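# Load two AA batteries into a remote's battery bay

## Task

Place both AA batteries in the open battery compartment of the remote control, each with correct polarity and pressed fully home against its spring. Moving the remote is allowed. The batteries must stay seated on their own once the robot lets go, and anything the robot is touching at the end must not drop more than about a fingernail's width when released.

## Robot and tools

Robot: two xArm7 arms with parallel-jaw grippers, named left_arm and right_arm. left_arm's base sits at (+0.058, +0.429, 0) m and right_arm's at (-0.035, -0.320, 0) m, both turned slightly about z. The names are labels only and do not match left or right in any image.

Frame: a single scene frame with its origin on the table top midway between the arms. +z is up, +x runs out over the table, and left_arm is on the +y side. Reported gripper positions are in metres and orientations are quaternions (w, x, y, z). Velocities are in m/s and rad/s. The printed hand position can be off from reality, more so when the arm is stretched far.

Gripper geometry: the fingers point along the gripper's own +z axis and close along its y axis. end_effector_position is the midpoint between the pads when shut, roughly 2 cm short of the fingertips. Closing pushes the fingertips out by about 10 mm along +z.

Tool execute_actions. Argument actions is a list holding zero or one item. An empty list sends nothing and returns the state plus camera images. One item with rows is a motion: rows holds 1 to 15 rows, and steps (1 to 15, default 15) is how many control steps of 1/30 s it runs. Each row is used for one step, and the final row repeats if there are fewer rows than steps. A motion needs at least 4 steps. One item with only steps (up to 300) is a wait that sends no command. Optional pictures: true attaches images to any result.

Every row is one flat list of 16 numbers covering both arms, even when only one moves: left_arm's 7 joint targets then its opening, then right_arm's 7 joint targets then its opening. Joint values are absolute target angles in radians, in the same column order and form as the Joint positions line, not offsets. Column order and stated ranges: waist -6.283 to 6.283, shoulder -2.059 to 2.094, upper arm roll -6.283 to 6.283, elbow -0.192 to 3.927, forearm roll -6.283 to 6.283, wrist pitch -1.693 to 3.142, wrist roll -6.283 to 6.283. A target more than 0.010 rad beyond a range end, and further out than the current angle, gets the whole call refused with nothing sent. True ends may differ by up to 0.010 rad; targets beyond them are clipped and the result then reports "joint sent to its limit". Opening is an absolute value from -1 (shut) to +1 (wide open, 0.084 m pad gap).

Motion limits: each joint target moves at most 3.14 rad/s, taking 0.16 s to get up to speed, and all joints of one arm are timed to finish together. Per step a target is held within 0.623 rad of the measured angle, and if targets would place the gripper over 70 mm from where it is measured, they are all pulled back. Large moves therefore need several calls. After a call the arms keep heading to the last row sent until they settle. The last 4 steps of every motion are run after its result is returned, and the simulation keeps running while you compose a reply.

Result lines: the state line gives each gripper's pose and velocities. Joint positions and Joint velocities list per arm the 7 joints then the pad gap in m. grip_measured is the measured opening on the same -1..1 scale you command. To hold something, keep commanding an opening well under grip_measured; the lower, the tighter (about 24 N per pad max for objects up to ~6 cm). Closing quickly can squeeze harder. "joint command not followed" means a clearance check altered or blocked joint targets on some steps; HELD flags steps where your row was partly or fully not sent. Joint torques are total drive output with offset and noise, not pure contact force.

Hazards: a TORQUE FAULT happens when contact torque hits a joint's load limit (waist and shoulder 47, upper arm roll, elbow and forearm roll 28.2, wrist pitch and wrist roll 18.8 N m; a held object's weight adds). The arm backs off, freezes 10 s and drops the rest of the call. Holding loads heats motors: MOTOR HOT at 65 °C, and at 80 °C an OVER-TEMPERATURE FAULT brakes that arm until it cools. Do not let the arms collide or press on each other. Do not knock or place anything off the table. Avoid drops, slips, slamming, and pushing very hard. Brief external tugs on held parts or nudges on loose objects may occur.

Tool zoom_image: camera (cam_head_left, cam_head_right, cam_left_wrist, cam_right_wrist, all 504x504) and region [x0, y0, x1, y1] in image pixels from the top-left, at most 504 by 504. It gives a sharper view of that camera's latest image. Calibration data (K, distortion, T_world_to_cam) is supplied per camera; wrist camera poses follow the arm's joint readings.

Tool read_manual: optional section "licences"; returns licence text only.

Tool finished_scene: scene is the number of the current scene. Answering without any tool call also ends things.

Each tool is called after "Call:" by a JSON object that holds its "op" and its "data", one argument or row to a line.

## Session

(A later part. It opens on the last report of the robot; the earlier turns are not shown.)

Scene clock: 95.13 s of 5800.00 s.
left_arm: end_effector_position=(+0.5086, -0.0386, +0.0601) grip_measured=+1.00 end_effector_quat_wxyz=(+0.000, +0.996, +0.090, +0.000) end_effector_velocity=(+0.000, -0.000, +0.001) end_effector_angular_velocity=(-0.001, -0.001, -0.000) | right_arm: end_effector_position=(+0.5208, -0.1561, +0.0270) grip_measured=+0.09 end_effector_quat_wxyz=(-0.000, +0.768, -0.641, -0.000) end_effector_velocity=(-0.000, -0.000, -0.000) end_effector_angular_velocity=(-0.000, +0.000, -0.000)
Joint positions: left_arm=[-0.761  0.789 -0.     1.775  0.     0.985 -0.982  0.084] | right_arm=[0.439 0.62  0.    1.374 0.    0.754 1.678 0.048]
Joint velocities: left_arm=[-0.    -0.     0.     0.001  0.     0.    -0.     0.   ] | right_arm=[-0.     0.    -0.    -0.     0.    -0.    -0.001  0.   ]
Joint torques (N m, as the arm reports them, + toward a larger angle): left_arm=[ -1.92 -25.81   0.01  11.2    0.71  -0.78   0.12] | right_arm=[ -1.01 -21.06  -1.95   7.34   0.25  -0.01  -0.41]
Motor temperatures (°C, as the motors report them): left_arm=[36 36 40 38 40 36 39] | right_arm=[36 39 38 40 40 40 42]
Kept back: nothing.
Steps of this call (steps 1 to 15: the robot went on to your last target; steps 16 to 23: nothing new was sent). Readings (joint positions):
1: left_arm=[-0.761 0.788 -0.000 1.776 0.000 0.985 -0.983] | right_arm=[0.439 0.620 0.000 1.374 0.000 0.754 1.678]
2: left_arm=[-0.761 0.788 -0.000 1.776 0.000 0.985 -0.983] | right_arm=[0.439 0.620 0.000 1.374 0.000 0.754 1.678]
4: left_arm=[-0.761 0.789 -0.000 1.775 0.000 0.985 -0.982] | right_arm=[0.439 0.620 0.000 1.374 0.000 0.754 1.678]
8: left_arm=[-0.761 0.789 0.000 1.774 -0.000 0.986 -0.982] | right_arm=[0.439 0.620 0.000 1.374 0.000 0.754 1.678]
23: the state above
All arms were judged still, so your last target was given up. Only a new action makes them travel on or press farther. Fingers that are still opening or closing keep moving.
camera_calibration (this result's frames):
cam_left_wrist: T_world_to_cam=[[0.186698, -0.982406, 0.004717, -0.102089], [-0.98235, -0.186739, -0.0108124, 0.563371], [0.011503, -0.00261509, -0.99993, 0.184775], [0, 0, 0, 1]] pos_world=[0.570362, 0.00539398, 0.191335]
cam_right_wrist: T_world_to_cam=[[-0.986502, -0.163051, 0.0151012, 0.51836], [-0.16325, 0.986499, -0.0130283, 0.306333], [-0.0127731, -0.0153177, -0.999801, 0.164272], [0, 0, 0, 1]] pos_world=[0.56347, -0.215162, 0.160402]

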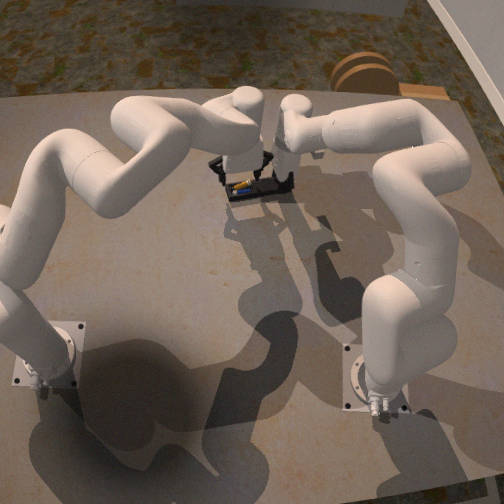

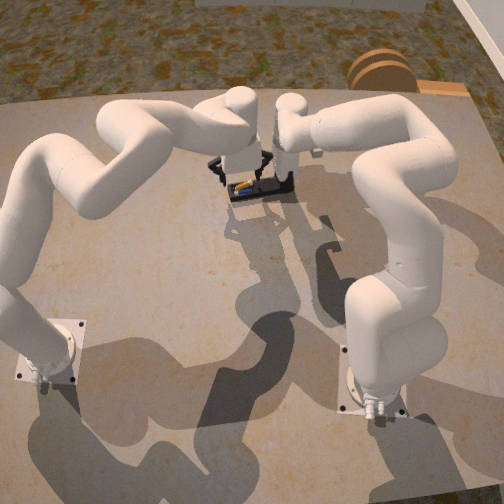

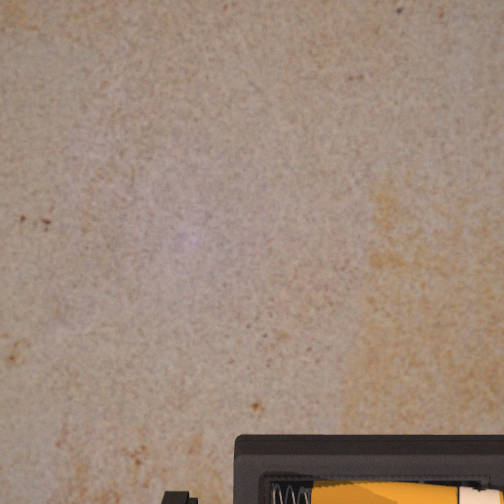

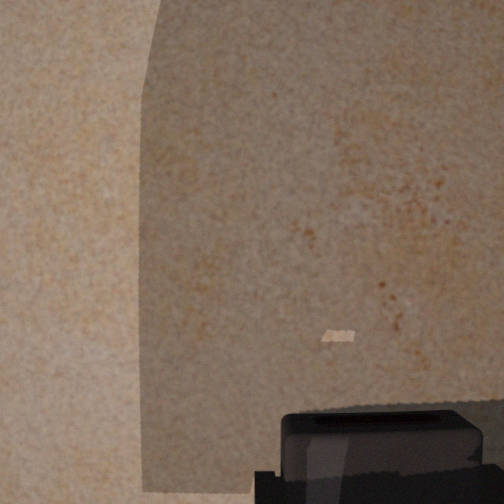

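Call:
{"op": "execute_actions", "data": {
  "actions": [
    {"rows":[[-0.7614,0.7945,0,1.7730,0,0.9786,-0.9824,1,0.439,0.6196,0,1.3738,0,0.7542,1.678,-0.3],[-0.7614,0.7945,0,1.7730,0,0.9786,-0.9824,1,0.439,0.6196,0,1.3738,0,0.7542,1.678,-0.3],[-0.7614,0.7998,0,1.7715,0,0.9716,-0.9824,1,0.439,0.6196,0,1.3738,0,0.7542,1.678,-0.3],[-0.7614,0.7998,0,1.7715,0,0.9716,-0.9824,1,0.439,0.6196,0,1.3738,0,0.7542,1.678,-0.3],[-0.7614,0.8052,0,1.7700,0,0.9647,-0.9824,1,0.439,0.6196,0,1.3738,0,0.7542,1.678,-0.3],[-0.7614,0.8052,0,1.7700,0,0.9647,-0.9824,1,0.439,0.6196,0,1.3738,0,0.7542,1.678,-0.3],[-0.7614,0.8106,0,1.7684,0,0.9578,-0.9824,1,0.439,0.6196,0,1.3738,0,0.7542,1.678,-0.3]],"steps":15}
  ],
  "pictures": true
}}

Call:
{"op": "zoom_image", "data": {
  "camera": "cam_head_left",
  "region": [200, 140, 310, 220]
}}

Scene clock: 95.83 s of 5800.00 s.
left_arm: end_effector_position=(+0.5080, -0.0380, +0.0444) grip_measured=+1.00 end_effector_quat_wxyz=(-0.001, +0.996, +0.090, -0.001) end_effector_velocity=(+0.002, -0.001, -0.001) end_effector_angular_velocity=(-0.006, -0.006, +0.000) | right_arm: end_effector_position=(+0.5208, -0.1561, +0.0270) grip_measured=+0.09 end_effector_quat_wxyz=(+0.000, +0.768, -0.641, -0.000) end_effector_velocity=(-0.001, +0.000, -0.001) end_effector_angular_velocity=(-0.000, +0.001, +0.000)
Joint positions: left_arm=[-0.761  0.812  0.     1.767 -0.     0.958 -0.982  0.084] | right_arm=[ 0.439  0.62   0.     1.374 -0.     0.754  1.678  0.048]
Joint velocities: left_arm=[ 0.001  0.003 -0.     0.002 -0.    -0.01   0.001  0.   ] | right_arm=[ 0.001  0.    -0.    -0.001  0.    -0.     0.001  0.   ]
Joint torques (N m, as the arm reports them, + toward a larger angle): left_arm=[ -1.58 -27.65  -0.11  11.96   0.54  -0.88   0.07] | right_arm=[ -0.89 -20.9   -1.86   7.53   0.26  -0.31  -0.29]
Motor temperatures (°C, as the motors report them): left_arm=[36 36 40 38 40 36 39] | right_arm=[36 39 38 40 40 40 42]
Steps of this call (steps 1 to 10: nothing new was sent; steps 11 to 21: the first 11 steps of this action). Readings (joint positions):
11: left_arm=[-0.761 0.789 -0.000 1.775 -0.000 0.985 -0.982] | right_arm=[0.439 0.620 0.000 1.374 -0.000 0.754 1.678]
12: left_arm=[-0.761 0.791 -0.000 1.775 0.000 0.982 -0.982] | right_arm=[0.439 0.620 0.000 1.374 -0.000 0.754 1.678]
14: left_arm=[-0.761 0.795 -0.000 1.773 0.000 0.976 -0.982] | right_arm=[0.439 0.620 0.000 1.374 -0.000 0.754 1.678]
18: left_arm=[-0.761 0.808 0.000 1.769 -0.000 0.962 -0.982] | right_arm=[0.439 0.620 0.000 1.374 -0.000 0.754 1.678]
21: the state above
camera_calibration (this result's frames):
cam_left_wrist: T_world_to_cam=[[0.186732, -0.982408, 0.00220126, -0.101181], [-0.982366, -0.186745, -0.00916992, 0.56267], [0.00941968, -0.000450128, -0.999956, 0.170296], [0, 0, 0, 1]] pos_world=[0.570038, 0.00575072, 0.175671]
cam_right_wrist: T_world_to_cam=[[-0.98651, -0.162994, 0.0151874, 0.518344], [-0.163195, 0.986507, -0.0130887, 0.306371], [-0.0128491, -0.0153906, -0.999799, 0.164305], [0, 0, 0, 1]] pos_world=[0.563461, -0.215222, 0.16041]

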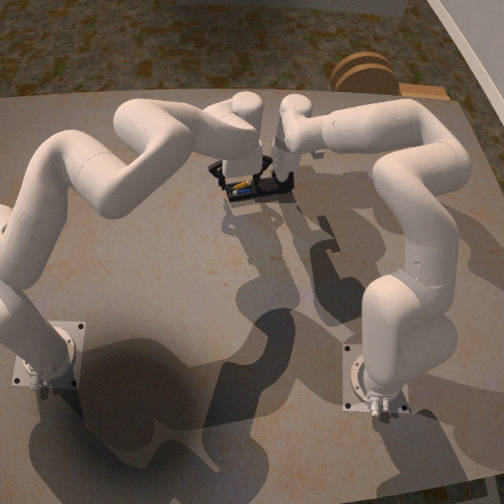

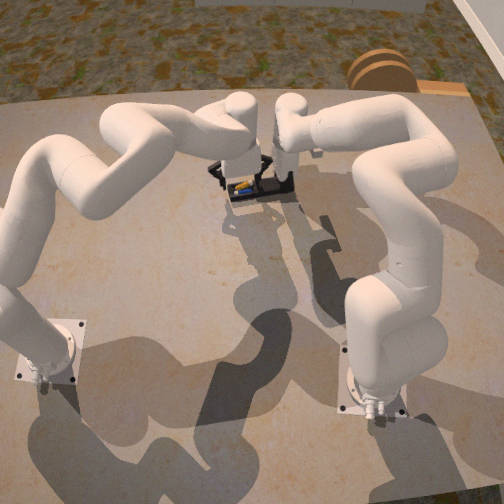

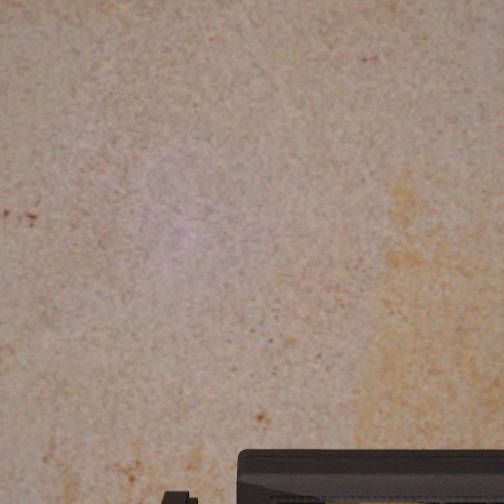

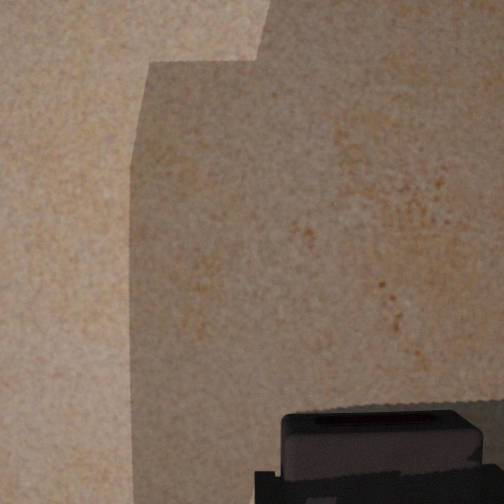

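Region (200, 140, 310, 220) of cam_head_left's 504x504 image, scaled by 4.582, with more detail than that image has; it fills the top 367 rows of this view, and the rest is white.

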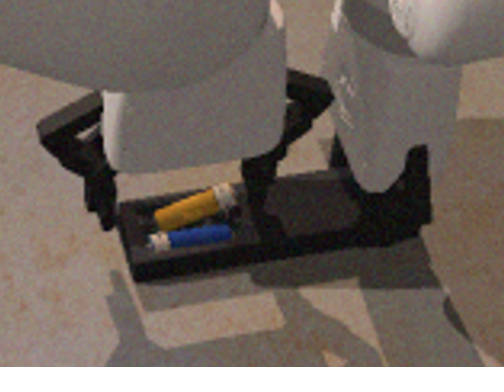

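Call:
{"op": "execute_actions", "data": {
  "actions": [
    {"rows":[[-0.7606,0.8070,0,1.7635,0,0.9565,-0.9816,1,0.439,0.6196,0,1.3738,0,0.7542,1.678,-0.3],[-0.7598,0.8041,0,1.7586,0,0.9545,-0.9808,1,0.439,0.6196,0,1.3738,0,0.7542,1.678,-0.3],[-0.7590,0.8012,0,1.7537,0,0.9525,-0.9800,1,0.439,0.6196,0,1.3738,0,0.7542,1.678,-0.3],[-0.7582,0.7983,0,1.7488,0,0.9505,-0.9792,1,0.439,0.6196,0,1.3738,0,0.7542,1.678,-0.3],[-0.7574,0.7954,0,1.7439,0,0.9485,-0.9784,1,0.439,0.6196,0,1.3738,0,0.7542,1.678,-0.3],[-0.7566,0.7925,0,1.7390,0,0.9465,-0.9776,1,0.439,0.6196,0,1.3738,0,0.7542,1.678,-0.3],[-0.7558,0.7896,0,1.7341,0,0.9445,-0.9768,1,0.439,0.6196,0,1.3738,0,0.7542,1.678,-0.3],[-0.7550,0.7867,0,1.7292,0,0.9425,-0.9760,1,0.439,0.6196,0,1.3738,0,0.7542,1.678,-0.3],[-0.7542,0.7838,0,1.7243,0,0.9405,-0.9752,1,0.439,0.6196,0,1.3738,0,0.7542,1.678,-0.3],[-0.7534,0.7809,0,1.7194,0,0.9385,-0.9744,1,0.439,0.6196,0,1.3738,0,0.7542,1.678,-0.3]],"steps":15}
  ],
  "pictures": true
}}

Call:
{"op": "zoom_image", "data": {
  "camera": "cam_head_left",
  "region": [210, 160, 280, 210]
}}

Scene clock: 96.70 s of 5800.00 s.
left_arm: end_effector_position=(+0.5073, -0.0303, +0.0468) grip_measured=+1.00 end_effector_quat_wxyz=(-0.000, +0.996, +0.090, +0.000) end_effector_velocity=(-0.005, +0.023, +0.002) end_effector_angular_velocity=(+0.004, +0.004, +0.002) | right_arm: end_effector_position=(+0.5208, -0.1561, +0.0270) grip_measured=+0.09 end_effector_quat_wxyz=(+0.000, +0.768, -0.641, -0.000) end_effector_velocity=(-0.000, +0.000, +0.000) end_effector_angular_velocity=(-0.000, -0.000, +0.000)
Joint positions: left_arm=[-0.754  0.783  0.     1.724  0.     0.94  -0.975  0.084] | right_arm=[0.439 0.62  0.    1.374 0.    0.754 1.678 0.048]
Joint velocities: left_arm=[ 0.02  -0.07  -0.    -0.117  0.    -0.041  0.017 -0.   ] | right_arm=[ 0.001 -0.    -0.    -0.    -0.    -0.     0.001  0.   ]
Joint torques (N m, as the arm reports them, + toward a larger angle): left_arm=[ -2.49 -25.42   0.08  11.14   0.64  -0.7    0.23] | right_arm=[ -1.04 -20.75  -1.94   7.59   0.28  -0.45  -0.34]
Motor temperatures (°C, as the motors report them): left_arm=[36 36 40 38 40 36 39] | right_arm=[36 39 38 40 40 40 42]
Steps of this call (steps 1 to 4: the last 4 steps of your previous action; steps 5 to 15: the robot went on to your last target; steps 16 to 26: the first 11 steps of this action). Readings (joint positions):
16: left_arm=[-0.761 0.810 -0.000 1.768 0.000 0.958 -0.982] | right_arm=[0.439 0.620 0.000 1.374 0.000 0.754 1.678]
17: left_arm=[-0.761 0.809 -0.000 1.766 -0.000 0.957 -0.982] | right_arm=[0.439 0.620 0.000 1.374 0.000 0.754 1.678]
19: left_arm=[-0.760 0.804 -0.000 1.758 -0.000 0.954 -0.981] | right_arm=[0.439 0.620 0.000 1.374 0.000 0.754 1.678]
23: left_arm=[-0.756 0.792 0.000 1.738 0.000 0.946 -0.978] | right_arm=[0.439 0.620 0.000 1.374 0.000 0.754 1.678]
26: the state above
camera_calibration (this result's frames):
cam_left_wrist: T_world_to_cam=[[0.186965, -0.982356, 0.00462873, -0.0937049], [-0.982299, -0.187005, -0.0108857, 0.563455], [0.0115593, -0.00251155, -0.99993, 0.171486], [0, 0, 0, 1]] pos_world=[0.569018, 0.0137482, 0.178041]
cam_right_wrist: T_world_to_cam=[[-0.986516, -0.162966, 0.0151285, 0.518375], [-0.163166, 0.986512, -0.0130784, 0.306359], [-0.0127931, -0.0153705, -0.9998, 0.164283], [0, 0, 0, 1]] pos_world=[0.563474, -0.215224, 0.160415]

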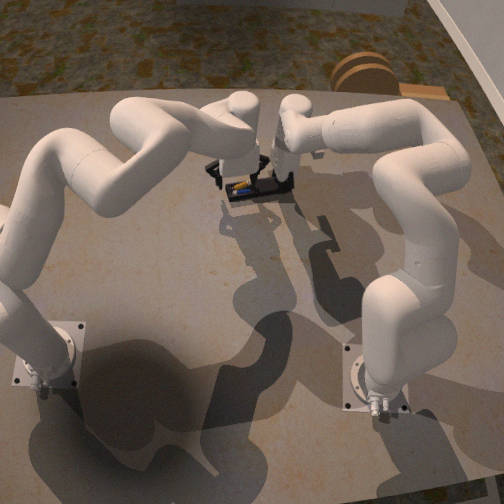

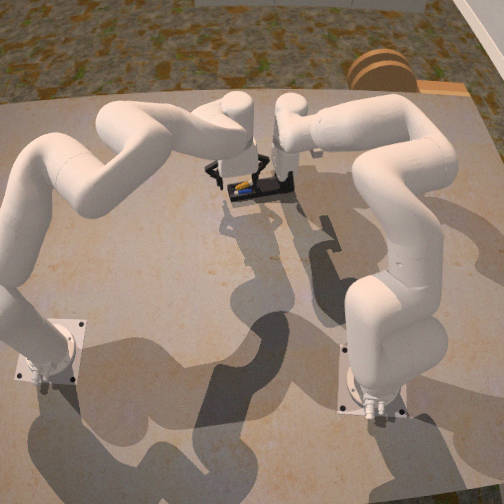

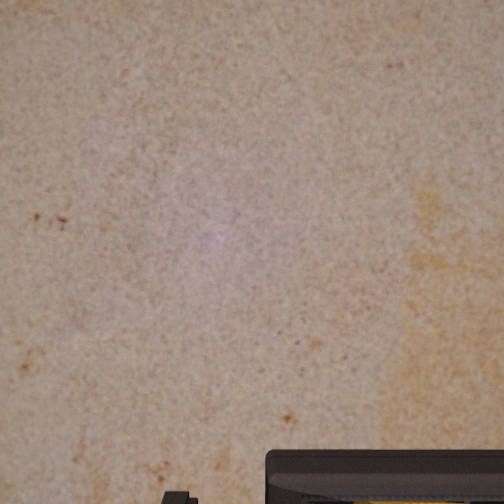

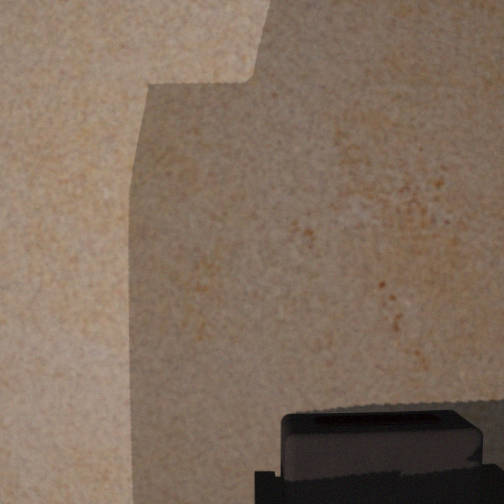

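Region (210, 160, 280, 210) of cam_head_left's 504x504 image, scaled by 7.200, with more detail than that image has; it fills the top 360 rows of this view, and the rest is white.

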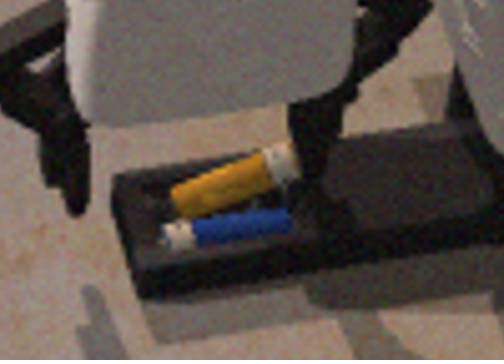

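Call:
{"op": "execute_actions", "data": {
  "actions": [
    {"rows":[[-0.7526,0.7785,0,1.7144,0,0.9359,-0.9736,1,0.439,0.6196,0,1.3738,0,0.7542,1.678,-0.3],[-0.7518,0.7761,0,1.7094,0,0.9333,-0.9728,1,0.439,0.6196,0,1.3738,0,0.7542,1.678,-0.3],[-0.7510,0.7732,0,1.7045,0,0.9313,-0.9720,1,0.439,0.6196,0,1.3738,0,0.7542,1.678,-0.3],[-0.7502,0.7703,0,1.6996,0,0.9293,-0.9712,1,0.439,0.6196,0,1.3738,0,0.7542,1.678,-0.3],[-0.7494,0.7674,0,1.6947,0,0.9273,-0.9704,1,0.439,0.6196,0,1.3738,0,0.7542,1.678,-0.3],[-0.7486,0.7645,0,1.6898,0,0.9253,-0.9696,1,0.439,0.6196,0,1.3738,0,0.7542,1.678,-0.3],[-0.7478,0.7616,0,1.6849,0,0.9233,-0.9688,1,0.439,0.6196,0,1.3738,0,0.7542,1.678,-0.3]],"steps":14}
  ],
  "pictures": true
}}

Call:
{"op": "zoom_image", "data": {
  "camera": "cam_head_left",
  "region": [210, 160, 280, 210]
}}

Scene clock: 97.37 s of 5800.00 s.
left_arm: end_effector_position=(+0.5060, -0.0243, +0.0478) grip_measured=+1.00 end_effector_quat_wxyz=(+0.001, +0.996, +0.089, +0.001) end_effector_velocity=(+0.002, +0.003, +0.003) end_effector_angular_velocity=(-0.004, -0.006, +0.002) | right_arm: end_effector_position=(+0.5209, -0.1561, +0.0270) grip_measured=+0.09 end_effector_quat_wxyz=(+0.000, +0.768, -0.641, -0.000) end_effector_velocity=(+0.000, -0.000, -0.000) end_effector_angular_velocity=(-0.000, -0.000, +0.000)
Joint positions: left_arm=[-0.748  0.761 -0.001  1.687 -0.     0.923 -0.969  0.084] | right_arm=[0.439 0.62  0.    1.374 0.    0.754 1.678 0.048]
Joint velocities: left_arm=[ 0.003 -0.015  0.002 -0.018  0.    -0.01   0.003  0.   ] | right_arm=[-0.     0.     0.    -0.    -0.001 -0.     0.    -0.   ]
Joint torques (N m, as the arm reports them, + toward a larger angle): left_arm=[ -0.48 -23.63   0.93   9.77   0.86  -0.19   0.05] | right_arm=[ -1.01 -20.77  -1.91   7.53   0.33  -0.55  -0.32]
Motor temperatures (°C, as the motors report them): left_arm=[36 36 40 38 40 36 39] | right_arm=[36 39 38 40 40 40 42]
Steps of this call (steps 1 to 4: the last 4 steps of your previous action; steps 5 to 10: the robot went on to your last target; steps 11 to 20: the first 10 steps of this action). Readings (joint positions):
11: left_arm=[-0.753 0.781 -0.000 1.719 -0.000 0.938 -0.974] | right_arm=[0.439 0.620 0.000 1.374 0.000 0.754 1.678]
12: left_arm=[-0.753 0.780 -0.000 1.717 -0.000 0.937 -0.974] | right_arm=[0.439 0.620 0.000 1.374 0.000 0.754 1.678]
14: left_arm=[-0.752 0.776 -0.000 1.709 -0.000 0.933 -0.973] | right_arm=[0.439 0.620 0.000 1.374 0.000 0.754 1.678]
18: left_arm=[-0.749 0.764 -0.001 1.690 -0.000 0.924 -0.970] | right_arm=[0.439 0.620 0.000 1.374 0.000 0.754 1.678]
20: the state above
camera_calibration (this result's frames):
cam_left_wrist: T_world_to_cam=[[0.186142, -0.982493, 0.00767072, -0.0873729], [-0.982433, -0.186225, -0.0121045, 0.563426], [0.0133211, -0.00528281, -0.999897, 0.171629], [0, 0, 0, 1]] pos_world=[0.567506, 0.0199874, 0.179102]
cam_right_wrist: T_world_to_cam=[[-0.986517, -0.162961, 0.0151034, 0.518386], [-0.163161, 0.986513, -0.0130765, 0.306357], [-0.0127687, -0.0153645, -0.9998, 0.164273], [0, 0, 0, 1]] pos_world=[0.56348, -0.215225, 0.160417]

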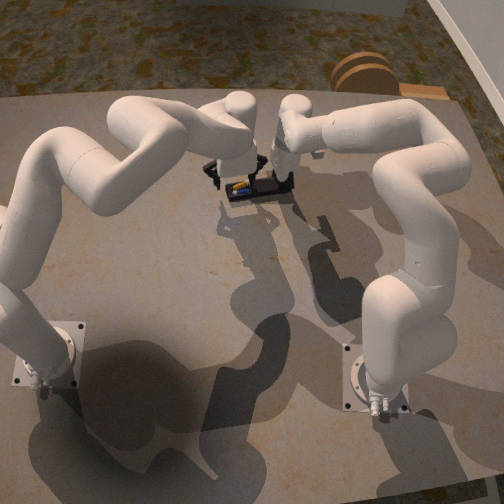

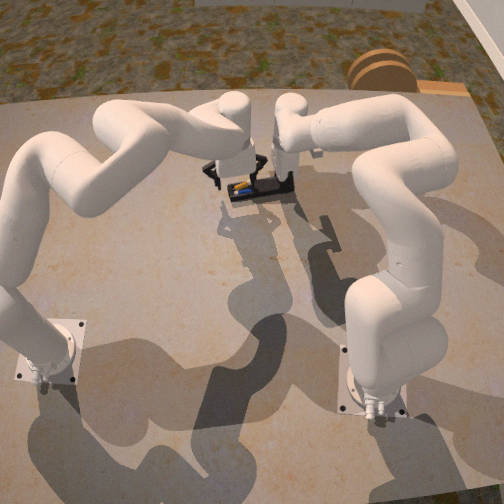

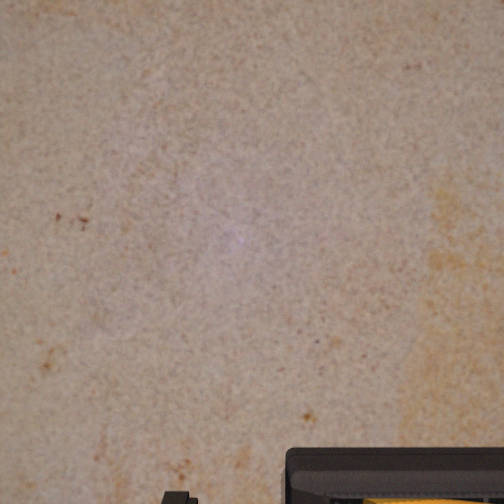

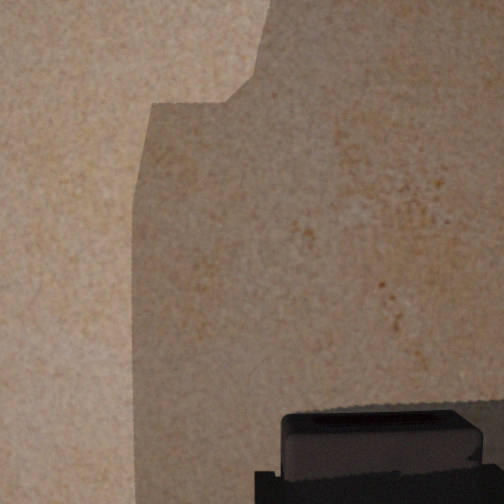

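Region (210, 160, 280, 210) of cam_head_left's 504x504 image, scaled by 7.200, with more detail than that image has; it fills the top 360 rows of this view, and the rest is white.

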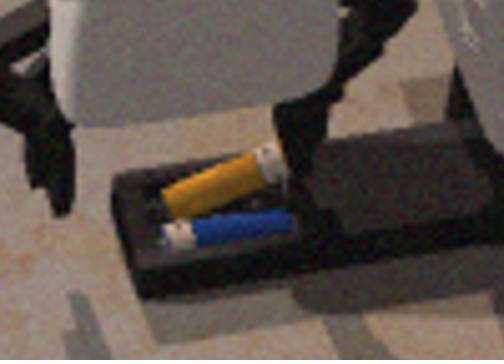

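Call:
{"op": "execute_actions", "data": {
  "actions": [
    {"rows":[[-0.7478,0.7631,0,1.6845,0,0.9214,-0.9688,1,0.439,0.6196,0,1.3738,0,0.7542,1.678,-0.3],[-0.7478,0.7646,0,1.6841,0,0.9195,-0.9688,1,0.439,0.6196,0,1.3738,0,0.7542,1.678,-0.3],[-0.7478,0.7661,0,1.6837,0,0.9176,-0.9688,1,0.439,0.6196,0,1.3738,0,0.7542,1.678,-0.3],[-0.7478,0.7676,0,1.6833,0,0.9157,-0.9688,1,0.439,0.6196,0,1.3738,0,0.7542,1.678,-0.3],[-0.7478,0.7691,0,1.6829,0,0.9138,-0.9688,1,0.439,0.6196,0,1.3738,0,0.7542,1.678,-0.3],[-0.7478,0.7706,0,1.6825,0,0.9119,-0.9688,1,0.439,0.6196,0,1.3738,0,0.7542,1.678,-0.3],[-0.7478,0.7721,0,1.6821,0,0.9100,-0.9688,1,0.439,0.6196,0,1.3738,0,0.7542,1.678,-0.3]],"steps":13}
  ],
  "pictures": true
}}

Call:
{"op": "zoom_image", "data": {
  "camera": "cam_head_left",
  "region": [210, 160, 280, 210]
}}

Scene clock: 98.20 s of 5800.00 s.
left_arm: end_effector_position=(+0.5052, -0.0238, +0.0403) grip_measured=+1.00 end_effector_quat_wxyz=(+0.001, +0.996, +0.089, +0.000) end_effector_velocity=(-0.005, +0.001, -0.017) end_effector_angular_velocity=(+0.010, +0.011, -0.006) | right_arm: end_effector_position=(+0.5209, -0.1561, +0.0270) grip_measured=+0.09 end_effector_quat_wxyz=(+0.000, +0.768, -0.641, -0.000) end_effector_velocity=(-0.000, +0.000, +0.000) end_effector_angular_velocity=(+0.000, +0.000, -0.000)
Joint positions: left_arm=[-0.748  0.772 -0.001  1.683 -0.     0.91  -0.969  0.084] | right_arm=[0.439 0.62  0.    1.374 0.    0.754 1.678 0.048]
Joint velocities: left_arm=[-0.002  0.023 -0.003 -0.01   0.002 -0.019  0.     0.   ] | right_arm=[ 0.001 -0.    -0.     0.     0.     0.     0.001  0.   ]
Joint torques (N m, as the arm reports them, + toward a larger angle): left_arm=[  2.1  -24.12   2.56   9.25   1.24   0.12   0.22] | right_arm=[ -0.93 -20.88  -1.96   7.59   0.21  -0.63  -0.41]
Motor temperatures (°C, as the motors report them): left_arm=[36 36 40 38 40 36 39] | right_arm=[36 39 38 40 40 40 42]
Steps of this call (steps 1 to 4: the last 4 steps of your previous action; steps 5 to 15: the robot went on to your last target; step 16: nothing new was sent; steps 17 to 25: the first 9 steps of this action). Readings (joint positions):
17: left_arm=[-0.748 0.762 -0.000 1.685 -0.000 0.923 -0.969] | right_arm=[0.439 0.620 0.000 1.374 0.000 0.754 1.678]
18: left_arm=[-0.748 0.762 -0.000 1.685 -0.000 0.922 -0.969] | right_arm=[0.439 0.620 0.000 1.374 0.000 0.754 1.678]
20: left_arm=[-0.748 0.764 -0.000 1.685 -0.000 0.919 -0.969] | right_arm=[0.439 0.620 0.000 1.374 0.000 0.754 1.678]
24: left_arm=[-0.748 0.771 -0.001 1.683 -0.000 0.911 -0.969] | right_arm=[0.439 0.620 0.000 1.374 0.000 0.754 1.678]
25: the state above
camera_calibration (this result's frames):
cam_left_wrist: T_world_to_cam=[[0.185738, -0.982582, 0.00583523, -0.0864038], [-0.982531, -0.185792, -0.010712, 0.562683], [0.0116095, -0.00374367, -0.999926, 0.164996], [0, 0, 0, 1]] pos_world=[0.566986, 0.0202607, 0.171515]
cam_right_wrist: T_world_to_cam=[[-0.986517, -0.16296, 0.015087, 0.518393], [-0.163159, 0.986513, -0.0130762, 0.306358], [-0.0127526, -0.0153614, -0.999801, 0.164266], [0, 0, 0, 1]] pos_world=[0.563483, -0.215225, 0.160418]

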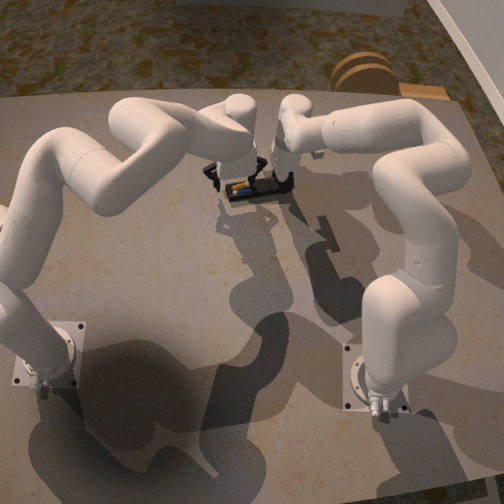

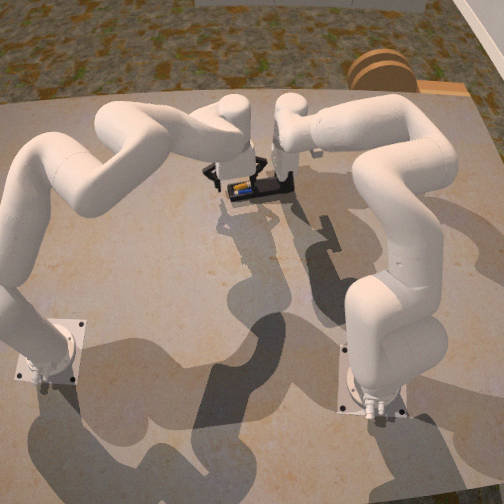

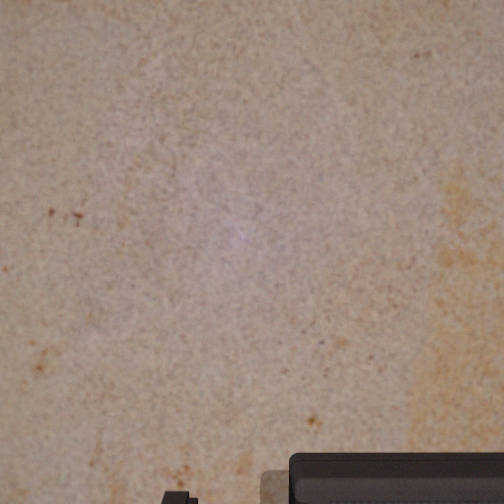

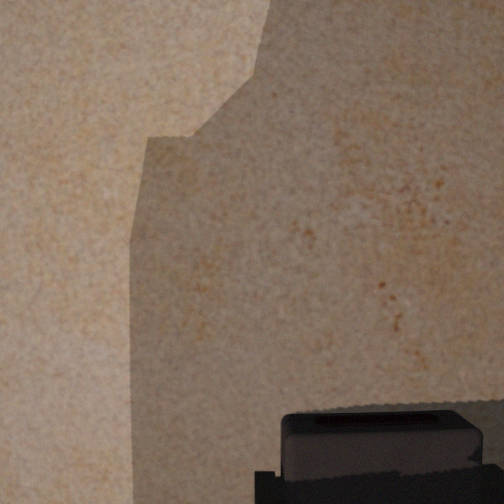

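Region (210, 160, 280, 210) of cam_head_left's 504x504 image, scaled by 7.200, with more detail than that image has; it fills the top 360 rows of this view, and the rest is white.

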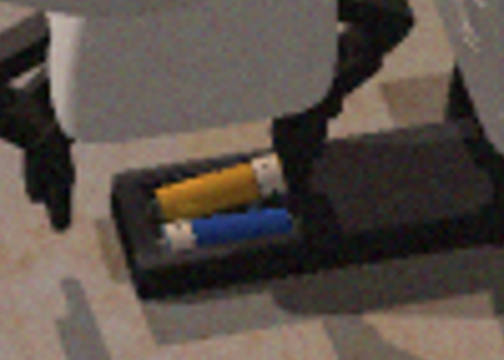

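Call:
{"op": "execute_actions", "data": {
  "actions": [
    {"rows":[[-0.7478,0.7736,0,1.6817,0,0.9081,-0.9688,1,0.439,0.6196,0,1.3738,0,0.7542,1.678,-0.3],[-0.7478,0.7751,0,1.6813,0,0.9062,-0.9688,1,0.439,0.6196,0,1.3738,0,0.7542,1.678,-0.3],[-0.7478,0.7766,0,1.6809,0,0.9043,-0.9688,1,0.439,0.6196,0,1.3738,0,0.7542,1.678,-0.3],[-0.7478,0.7781,0,1.6805,0,0.9024,-0.9688,1,0.439,0.6196,0,1.3738,0,0.7542,1.678,-0.3],[-0.7478,0.7796,0,1.6801,0,0.9005,-0.9688,1,0.439,0.6196,0,1.3738,0,0.7542,1.678,-0.3]],"steps":11}
  ],
  "pictures": true
}}

Call:
{"op": "zoom_image", "data": {
  "camera": "cam_head_left",
  "region": [210, 160, 280, 210]
}}

Scene clock: 100.70 s of 5800.00 s.
left_arm: end_effector_position=(+0.5055, -0.0235, +0.0357) grip_measured=+1.00 end_effector_quat_wxyz=(+0.001, +0.996, +0.089, +0.000) end_effector_velocity=(+0.001, -0.001, -0.010) end_effector_angular_velocity=(-0.003, -0.004, -0.000) | right_arm: end_effector_position=(+0.5208, -0.1559, +0.0270) grip_measured=+0.09 end_effector_quat_wxyz=(-0.000, +0.768, -0.641, -0.000) end_effector_velocity=(+0.000, +0.000, +0.001) end_effector_angular_velocity=(-0.000, -0.001, +0.001)
Joint positions: left_arm=[-0.748  0.779 -0.     1.681 -0.     0.901 -0.969  0.084] | right_arm=[0.439 0.62  0.    1.374 0.    0.754 1.678 0.048]
Joint velocities: left_arm=[-0.001  0.018  0.001 -0.001 -0.001 -0.024  0.     0.   ] | right_arm=[ 0.001 -0.001 -0.     0.    -0.     0.    -0.     0.   ]
Joint torques (N m, as the arm reports them, + toward a larger angle): left_arm=[  1.76 -23.96   2.45   8.56   1.26   0.24   0.15] | right_arm=[ -5.51 -21.47  -6.35   7.23  -0.19   0.15  -0.31]
Motor temperatures (°C, as the motors report them): left_arm=[36 36 40 38 40 36 39] | right_arm=[36 39 38 40 40 40 42]
Steps of this call (steps 1 to 4: the last 4 steps of your previous action; steps 5 to 15: the robot went on to your last target; steps 16 to 68: nothing new was sent; steps 69 to 75: the first 7 steps of this action). Readings (joint positions):
69: left_arm=[-0.748 0.772 0.000 1.682 0.000 0.910 -0.969] | right_arm=[0.439 0.620 0.000 1.374 0.000 0.754 1.678]
70: left_arm=[-0.748 0.773 0.000 1.682 0.000 0.909 -0.969] | right_arm=[0.439 0.620 0.000 1.374 0.000 0.754 1.678]
72: left_arm=[-0.748 0.775 -0.000 1.682 -0.000 0.906 -0.969] | right_arm=[0.439 0.620 0.000 1.374 0.000 0.754 1.678]
75: the state above
camera_calibration (this result's frames):
cam_left_wrist: T_world_to_cam=[[0.186261, -0.982483, 0.00586615, -0.0863518], [-0.982426, -0.186317, -0.011166, 0.562916], [0.0120634, -0.00368327, -0.99992, 0.160158], [0, 0, 0, 1]] pos_world=[0.567176, 0.0206313, 0.166937]
cam_right_wrist: T_world_to_cam=[[-0.986479, -0.163194, 0.015077, 0.518319], [-0.163391, 0.986477, -0.0129008, 0.306247], [-0.0127678, -0.0151898, -0.999803, 0.164298], [0, 0, 0, 1]] pos_world=[0.563447, -0.215024, 0.160402]

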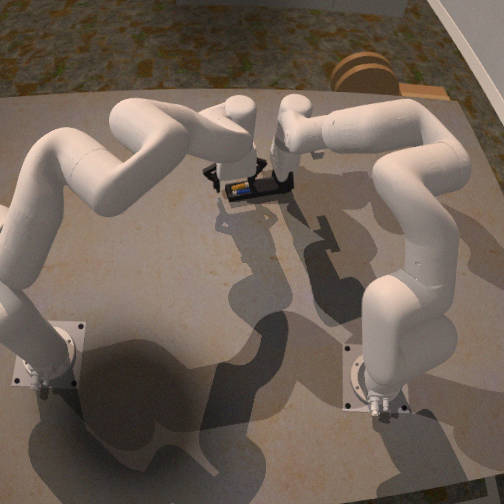

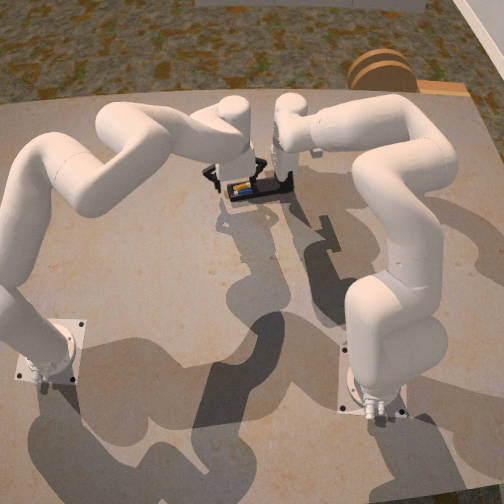

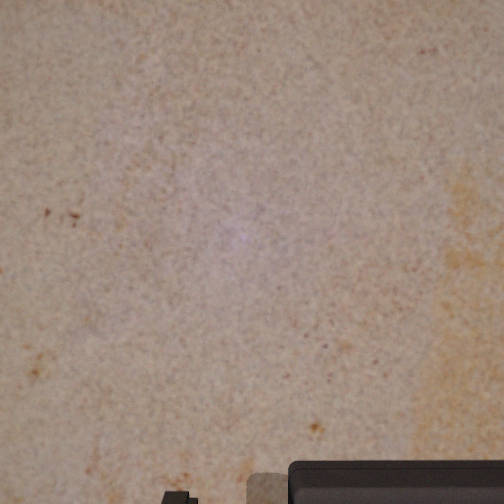

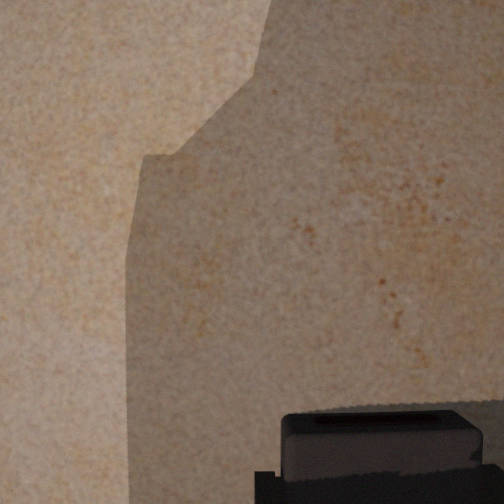

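Region (210, 160, 280, 210) of cam_head_left's 504x504 image, scaled by 7.200, with more detail than that image has; it fills the top 360 rows of this view, and the rest is white.

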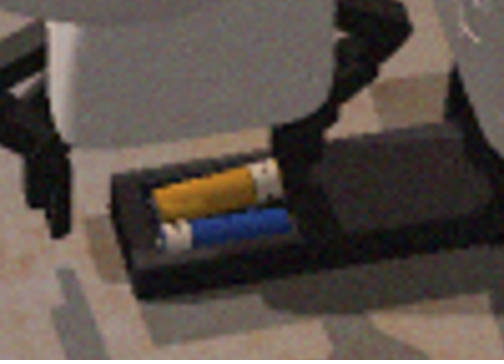

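Call:
{"op": "execute_actions", "data": {
  "actions": [
    {"rows":[[-0.7482,0.7810,0,1.6825,0,0.9015,-0.9692,1,0.439,0.6196,0,1.3738,0,0.7542,1.678,-0.3],[-0.7486,0.7825,0,1.6850,0,0.9025,-0.9696,1,0.439,0.6196,0,1.3738,0,0.7542,1.678,-0.3],[-0.7490,0.7839,0,1.6874,0,0.9035,-0.9700,1,0.439,0.6196,0,1.3738,0,0.7542,1.678,-0.3],[-0.7494,0.7854,0,1.6899,0,0.9045,-0.9704,1,0.439,0.6196,0,1.3738,0,0.7542,1.678,-0.3],[-0.7498,0.7868,0,1.6923,0,0.9055,-0.9708,1,0.439,0.6196,0,1.3738,0,0.7542,1.678,-0.3],[-0.7502,0.7883,0,1.6948,0,0.9065,-0.9712,1,0.439,0.6196,0,1.3738,0,0.7542,1.678,-0.3],[-0.7506,0.7897,0,1.6972,0,0.9075,-0.9716,1,0.439,0.6196,0,1.3738,0,0.7542,1.678,-0.3],[-0.7510,0.7912,0,1.6997,0,0.9085,-0.9720,1,0.439,0.6196,0,1.3738,0,0.7542,1.678,-0.3],[-0.7514,0.7926,0,1.7021,0,0.9095,-0.9724,1,0.439,0.6196,0,1.3738,0,0.7542,1.678,-0.3],[-0.7518,0.7941,0,1.7046,0,0.9105,-0.9728,1,0.439,0.6196,0,1.3738,0,0.7542,1.678,-0.3],[-0.7522,0.7955,0,1.7070,0,0.9115,-0.9732,1,0.439,0.6196,0,1.3738,0,0.7542,1.678,-0.3],[-0.7526,0.7970,0,1.7095,0,0.9125,-0.9736,1,0.439,0.6196,0,1.3738,0,0.7542,1.678,-0.3]],"steps":15}
  ],
  "pictures": true
}}

Call:
{"op": "zoom_image", "data": {
  "camera": "cam_head_left",
  "region": [210, 160, 280, 210]
}}

Scene clock: 104.23 s of 5800.00 s.
left_arm: end_effector_position=(+0.5068, -0.0260, +0.0344) grip_measured=+1.00 end_effector_quat_wxyz=(-0.001, +0.996, +0.090, -0.000) end_effector_velocity=(+0.006, -0.010, -0.000) end_effector_angular_velocity=(+0.003, -0.002, +0.005) | right_arm: end_effector_position=(+0.5212, -0.1576, +0.0270) grip_measured=+0.09 end_effector_quat_wxyz=(+0.000, +0.767, -0.642, +0.000) end_effector_velocity=(+0.002, -0.006, -0.000) end_effector_angular_velocity=(-0.004, -0.002, -0.009)
Joint positions: left_arm=[-0.751  0.793  0.001  1.702  0.     0.911 -0.972  0.084] | right_arm=[ 0.438  0.619 -0.002  1.374 -0.     0.755  1.678  0.048]
Joint velocities: left_arm=[-0.008  0.041  0.004  0.073  0.001  0.033 -0.01   0.   ] | right_arm=[-0.005  0.001 -0.007  0.001 -0.001 -0.001  0.     0.   ]
Joint torques (N m, as the arm reports them, + toward a larger angle): left_arm=[ -1.22 -23.99   0.87   9.8    0.79  -0.8   -0.02] | right_arm=[ -3.59 -20.96  -4.43   7.5   -0.12  -0.23  -0.39]
Motor temperatures (°C, as the motors report them): left_arm=[36 36 40 38 40 36 39] | right_arm=[36 39 38 40 40 40 42]
Steps of this call (steps 1 to 4: the last 4 steps of your previous action; steps 5 to 15: the robot went on to your last target; steps 16 to 90: nothing new was sent; then 0.17 s passed at rest; steps 91 to 101: the first 11 steps of this action). Readings (joint positions):
91: left_arm=[-0.748 0.780 -0.000 1.680 -0.000 0.901 -0.969] | right_arm=[0.439 0.620 0.000 1.374 0.000 0.754 1.678]
92: left_arm=[-0.748 0.780 0.000 1.681 -0.000 0.901 -0.969] | right_arm=[0.439 0.620 0.000 1.374 0.000 0.754 1.678]
94: left_arm=[-0.749 0.783 0.000 1.685 0.000 0.903 -0.970] | right_arm=[0.439 0.620 0.000 1.374 -0.000 0.754 1.678]
98: left_arm=[-0.750 0.788 0.001 1.695 0.000 0.907 -0.971] | right_arm=[0.438 0.619 -0.001 1.374 -0.000 0.755 1.678]
101: the state above
camera_calibration (this result's frames):
cam_left_wrist: T_world_to_cam=[[0.187876, -0.982189, 0.0029097, -0.0898193], [-0.98213, -0.187896, -0.0107748, 0.563558], [0.0111296, -0.000833391, -0.999938, 0.159422], [0, 0, 0, 1]] pos_world=[0.568587, 0.0178038, 0.165746]
cam_right_wrist: T_world_to_cam=[[-0.98685, -0.160913, 0.0152861, 0.518945], [-0.16113, 0.986831, -0.0142293, 0.306915], [-0.0127951, -0.0165052, -0.999782, 0.164093], [0, 0, 0, 1]] pos_world=[0.563674, -0.21666, 0.160491]

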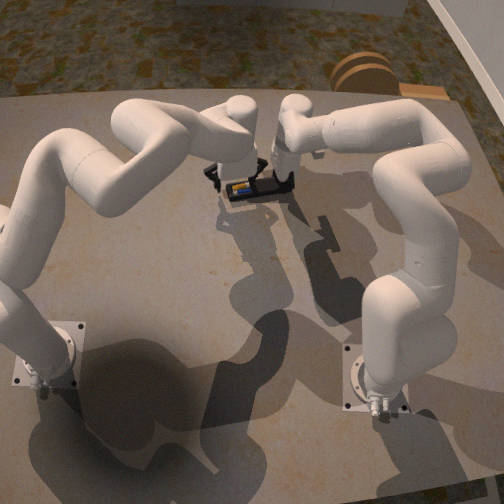

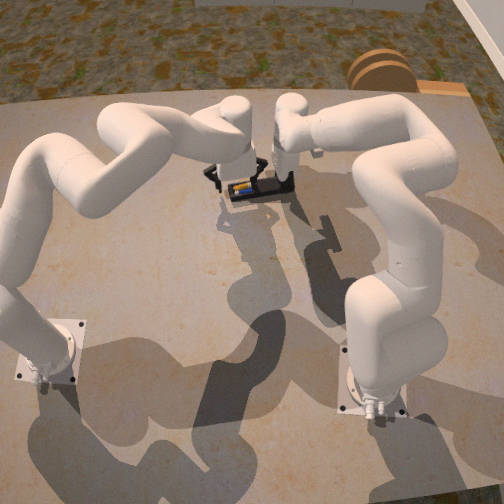

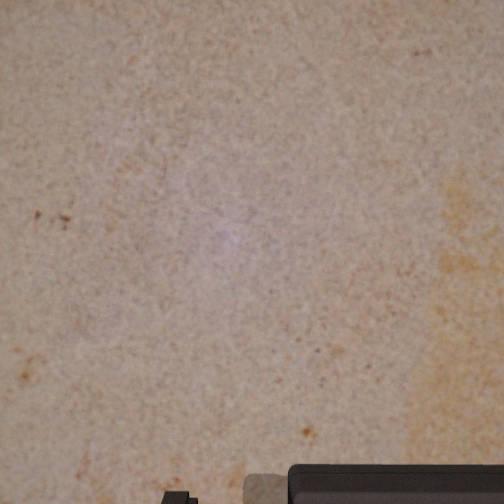

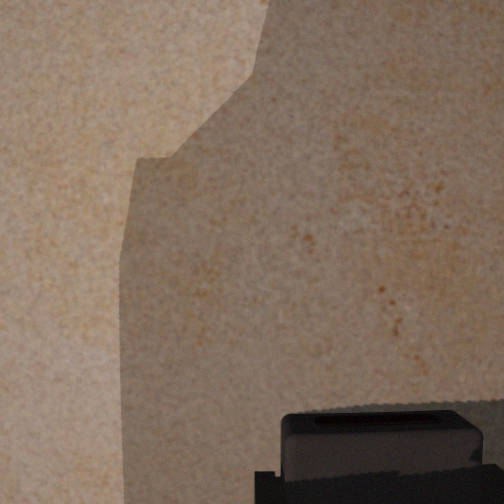

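Region (210, 160, 280, 210) of cam_head_left's 504x504 image, scaled by 7.200, with more detail than that image has; it fills the top 360 rows of this view, and the rest is white.

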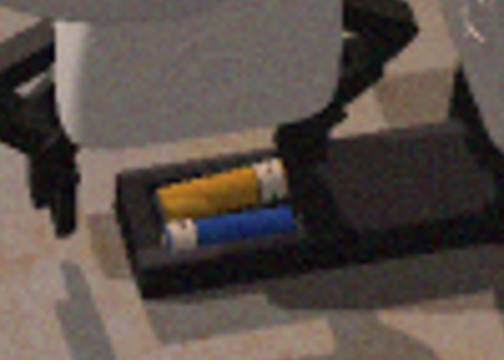

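Call:
{"op": "execute_actions", "data": {
  "actions": [
    {"rows":[[-0.7530,0.7984,0,1.7119,0,0.9135,-0.9740,1,0.439,0.6196,0,1.3738,0,0.7542,1.678,-0.3],[-0.7534,0.7999,0,1.7144,0,0.9145,-0.9744,1,0.439,0.6196,0,1.3738,0,0.7542,1.678,-0.3],[-0.7538,0.8013,0,1.7168,0,0.9155,-0.9748,1,0.439,0.6196,0,1.3738,0,0.7542,1.678,-0.3],[-0.7542,0.8028,0,1.7193,0,0.9165,-0.9752,1,0.439,0.6196,0,1.3738,0,0.7542,1.678,-0.3],[-0.7546,0.8042,0,1.7217,0,0.9175,-0.9756,1,0.439,0.6196,0,1.3738,0,0.7542,1.678,-0.3],[-0.7550,0.8057,0,1.7242,0,0.9185,-0.9760,1,0.439,0.6196,0,1.3738,0,0.7542,1.678,-0.3],[-0.7554,0.8071,0,1.7266,0,0.9195,-0.9764,1,0.439,0.6196,0,1.3738,0,0.7542,1.678,-0.3],[-0.7558,0.8086,0,1.7291,0,0.9205,-0.9768,1,0.439,0.6196,0,1.3738,0,0.7542,1.678,-0.3]],"steps":15}
  ],
  "pictures": true
}}

Call:
{"op": "zoom_image", "data": {
  "camera": "cam_head_left",
  "region": [210, 160, 280, 210]
}}

Scene clock: 104.93 s of 5800.00 s.
left_arm: end_effector_position=(+0.5073, -0.0323, +0.0344) grip_measured=+1.00 end_effector_quat_wxyz=(+0.000, +0.996, +0.089, +0.000) end_effector_velocity=(+0.000, -0.001, -0.000) end_effector_angular_velocity=(+0.001, +0.001, +0.000) | right_arm: end_effector_position=(+0.5212, -0.1574, +0.0270) grip_measured=+0.09 end_effector_quat_wxyz=(+0.000, +0.767, -0.642, +0.000) end_effector_velocity=(-0.001, +0.001, -0.000) end_effector_angular_velocity=(+0.001, +0.001, -0.000)
Joint positions: left_arm=[-0.756  0.808 -0.     1.729 -0.     0.92  -0.977  0.084] | right_arm=[ 0.438  0.62  -0.001  1.374 -0.     0.754  1.678  0.048]
Joint velocities: left_arm=[-0.002  0.005  0.001  0.009 -0.     0.005 -0.001  0.   ] | right_arm=[ 0.001  0.     0.001 -0.     0.001 -0.     0.001  0.   ]
Joint torques (N m, as the arm reports them, + toward a larger angle): left_arm=[ -1.99 -24.1   -0.06   9.94   0.74  -0.74   0.14] | right_arm=[  2.31 -20.57   1.35   7.78   0.66  -0.9   -0.46]
Motor temperatures (°C, as the motors report them): left_arm=[36 36 40 38 40 36 39] | right_arm=[36 39 38 40 40 40 42]
Steps of this call (steps 1 to 4: the last 4 steps of your previous action; steps 5 to 10: the robot went on to your last target; steps 11 to 21: the first 11 steps of this action). Readings (joint positions):
11: left_arm=[-0.752 0.797 0.001 1.710 0.000 0.913 -0.974] | right_arm=[0.438 0.619 -0.002 1.374 -0.000 0.754 1.678]
12: left_arm=[-0.752 0.798 0.001 1.711 0.000 0.913 -0.974] | right_arm=[0.438 0.619 -0.002 1.374 -0.000 0.754 1.678]
14: left_arm=[-0.753 0.800 0.000 1.715 0.000 0.915 -0.975] | right_arm=[0.438 0.619 -0.002 1.374 -0.000 0.754 1.678]
18: left_arm=[-0.755 0.806 -0.000 1.725 -0.000 0.919 -0.976] | right_arm=[0.438 0.619 -0.001 1.374 -0.000 0.754 1.678]
21: the state above
camera_calibration (this result's frames):
cam_left_wrist: T_world_to_cam=[[0.186391, -0.982462, 0.00514005, -0.0953807], [-0.982406, -0.186437, -0.0109167, 0.563003], [0.0116835, -0.00301485, -0.999927, 0.158997], [0, 0, 0, 1]] pos_world=[0.569018, 0.0117363, 0.165622]
cam_right_wrist: T_world_to_cam=[[-0.986799, -0.16124, 0.0151478, 0.518905], [-0.161452, 0.986781, -0.014028, 0.306836], [-0.0126857, -0.0162884, -0.999787, 0.164077], [0, 0, 0, 1]] pos_world=[0.563676, -0.216439, 0.160486]

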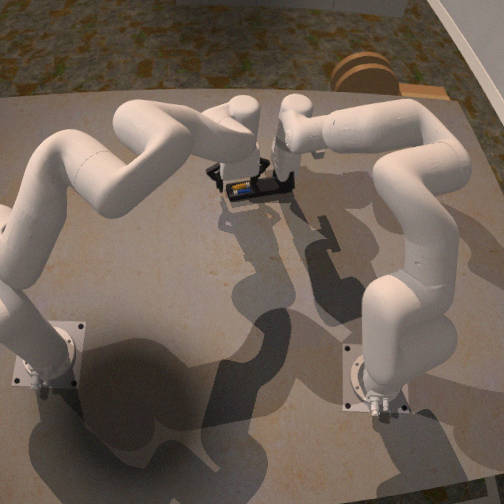

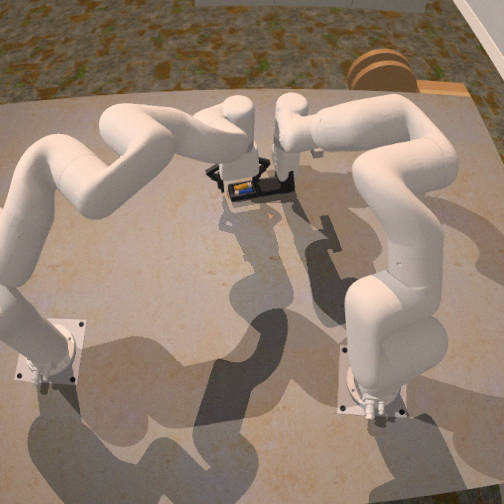

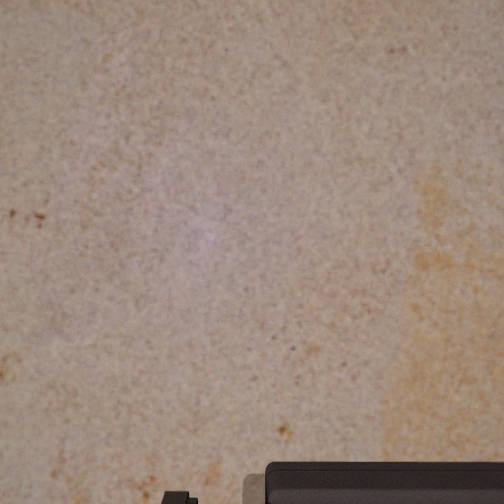

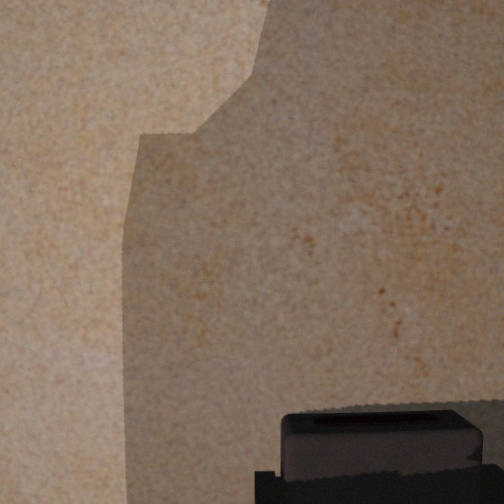

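Region (210, 160, 280, 210) of cam_head_left's 504x504 image, scaled by 7.200, with more detail than that image has; it fills the top 360 rows of this view, and the rest is white.

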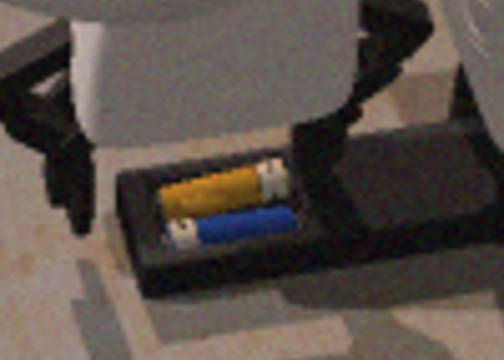

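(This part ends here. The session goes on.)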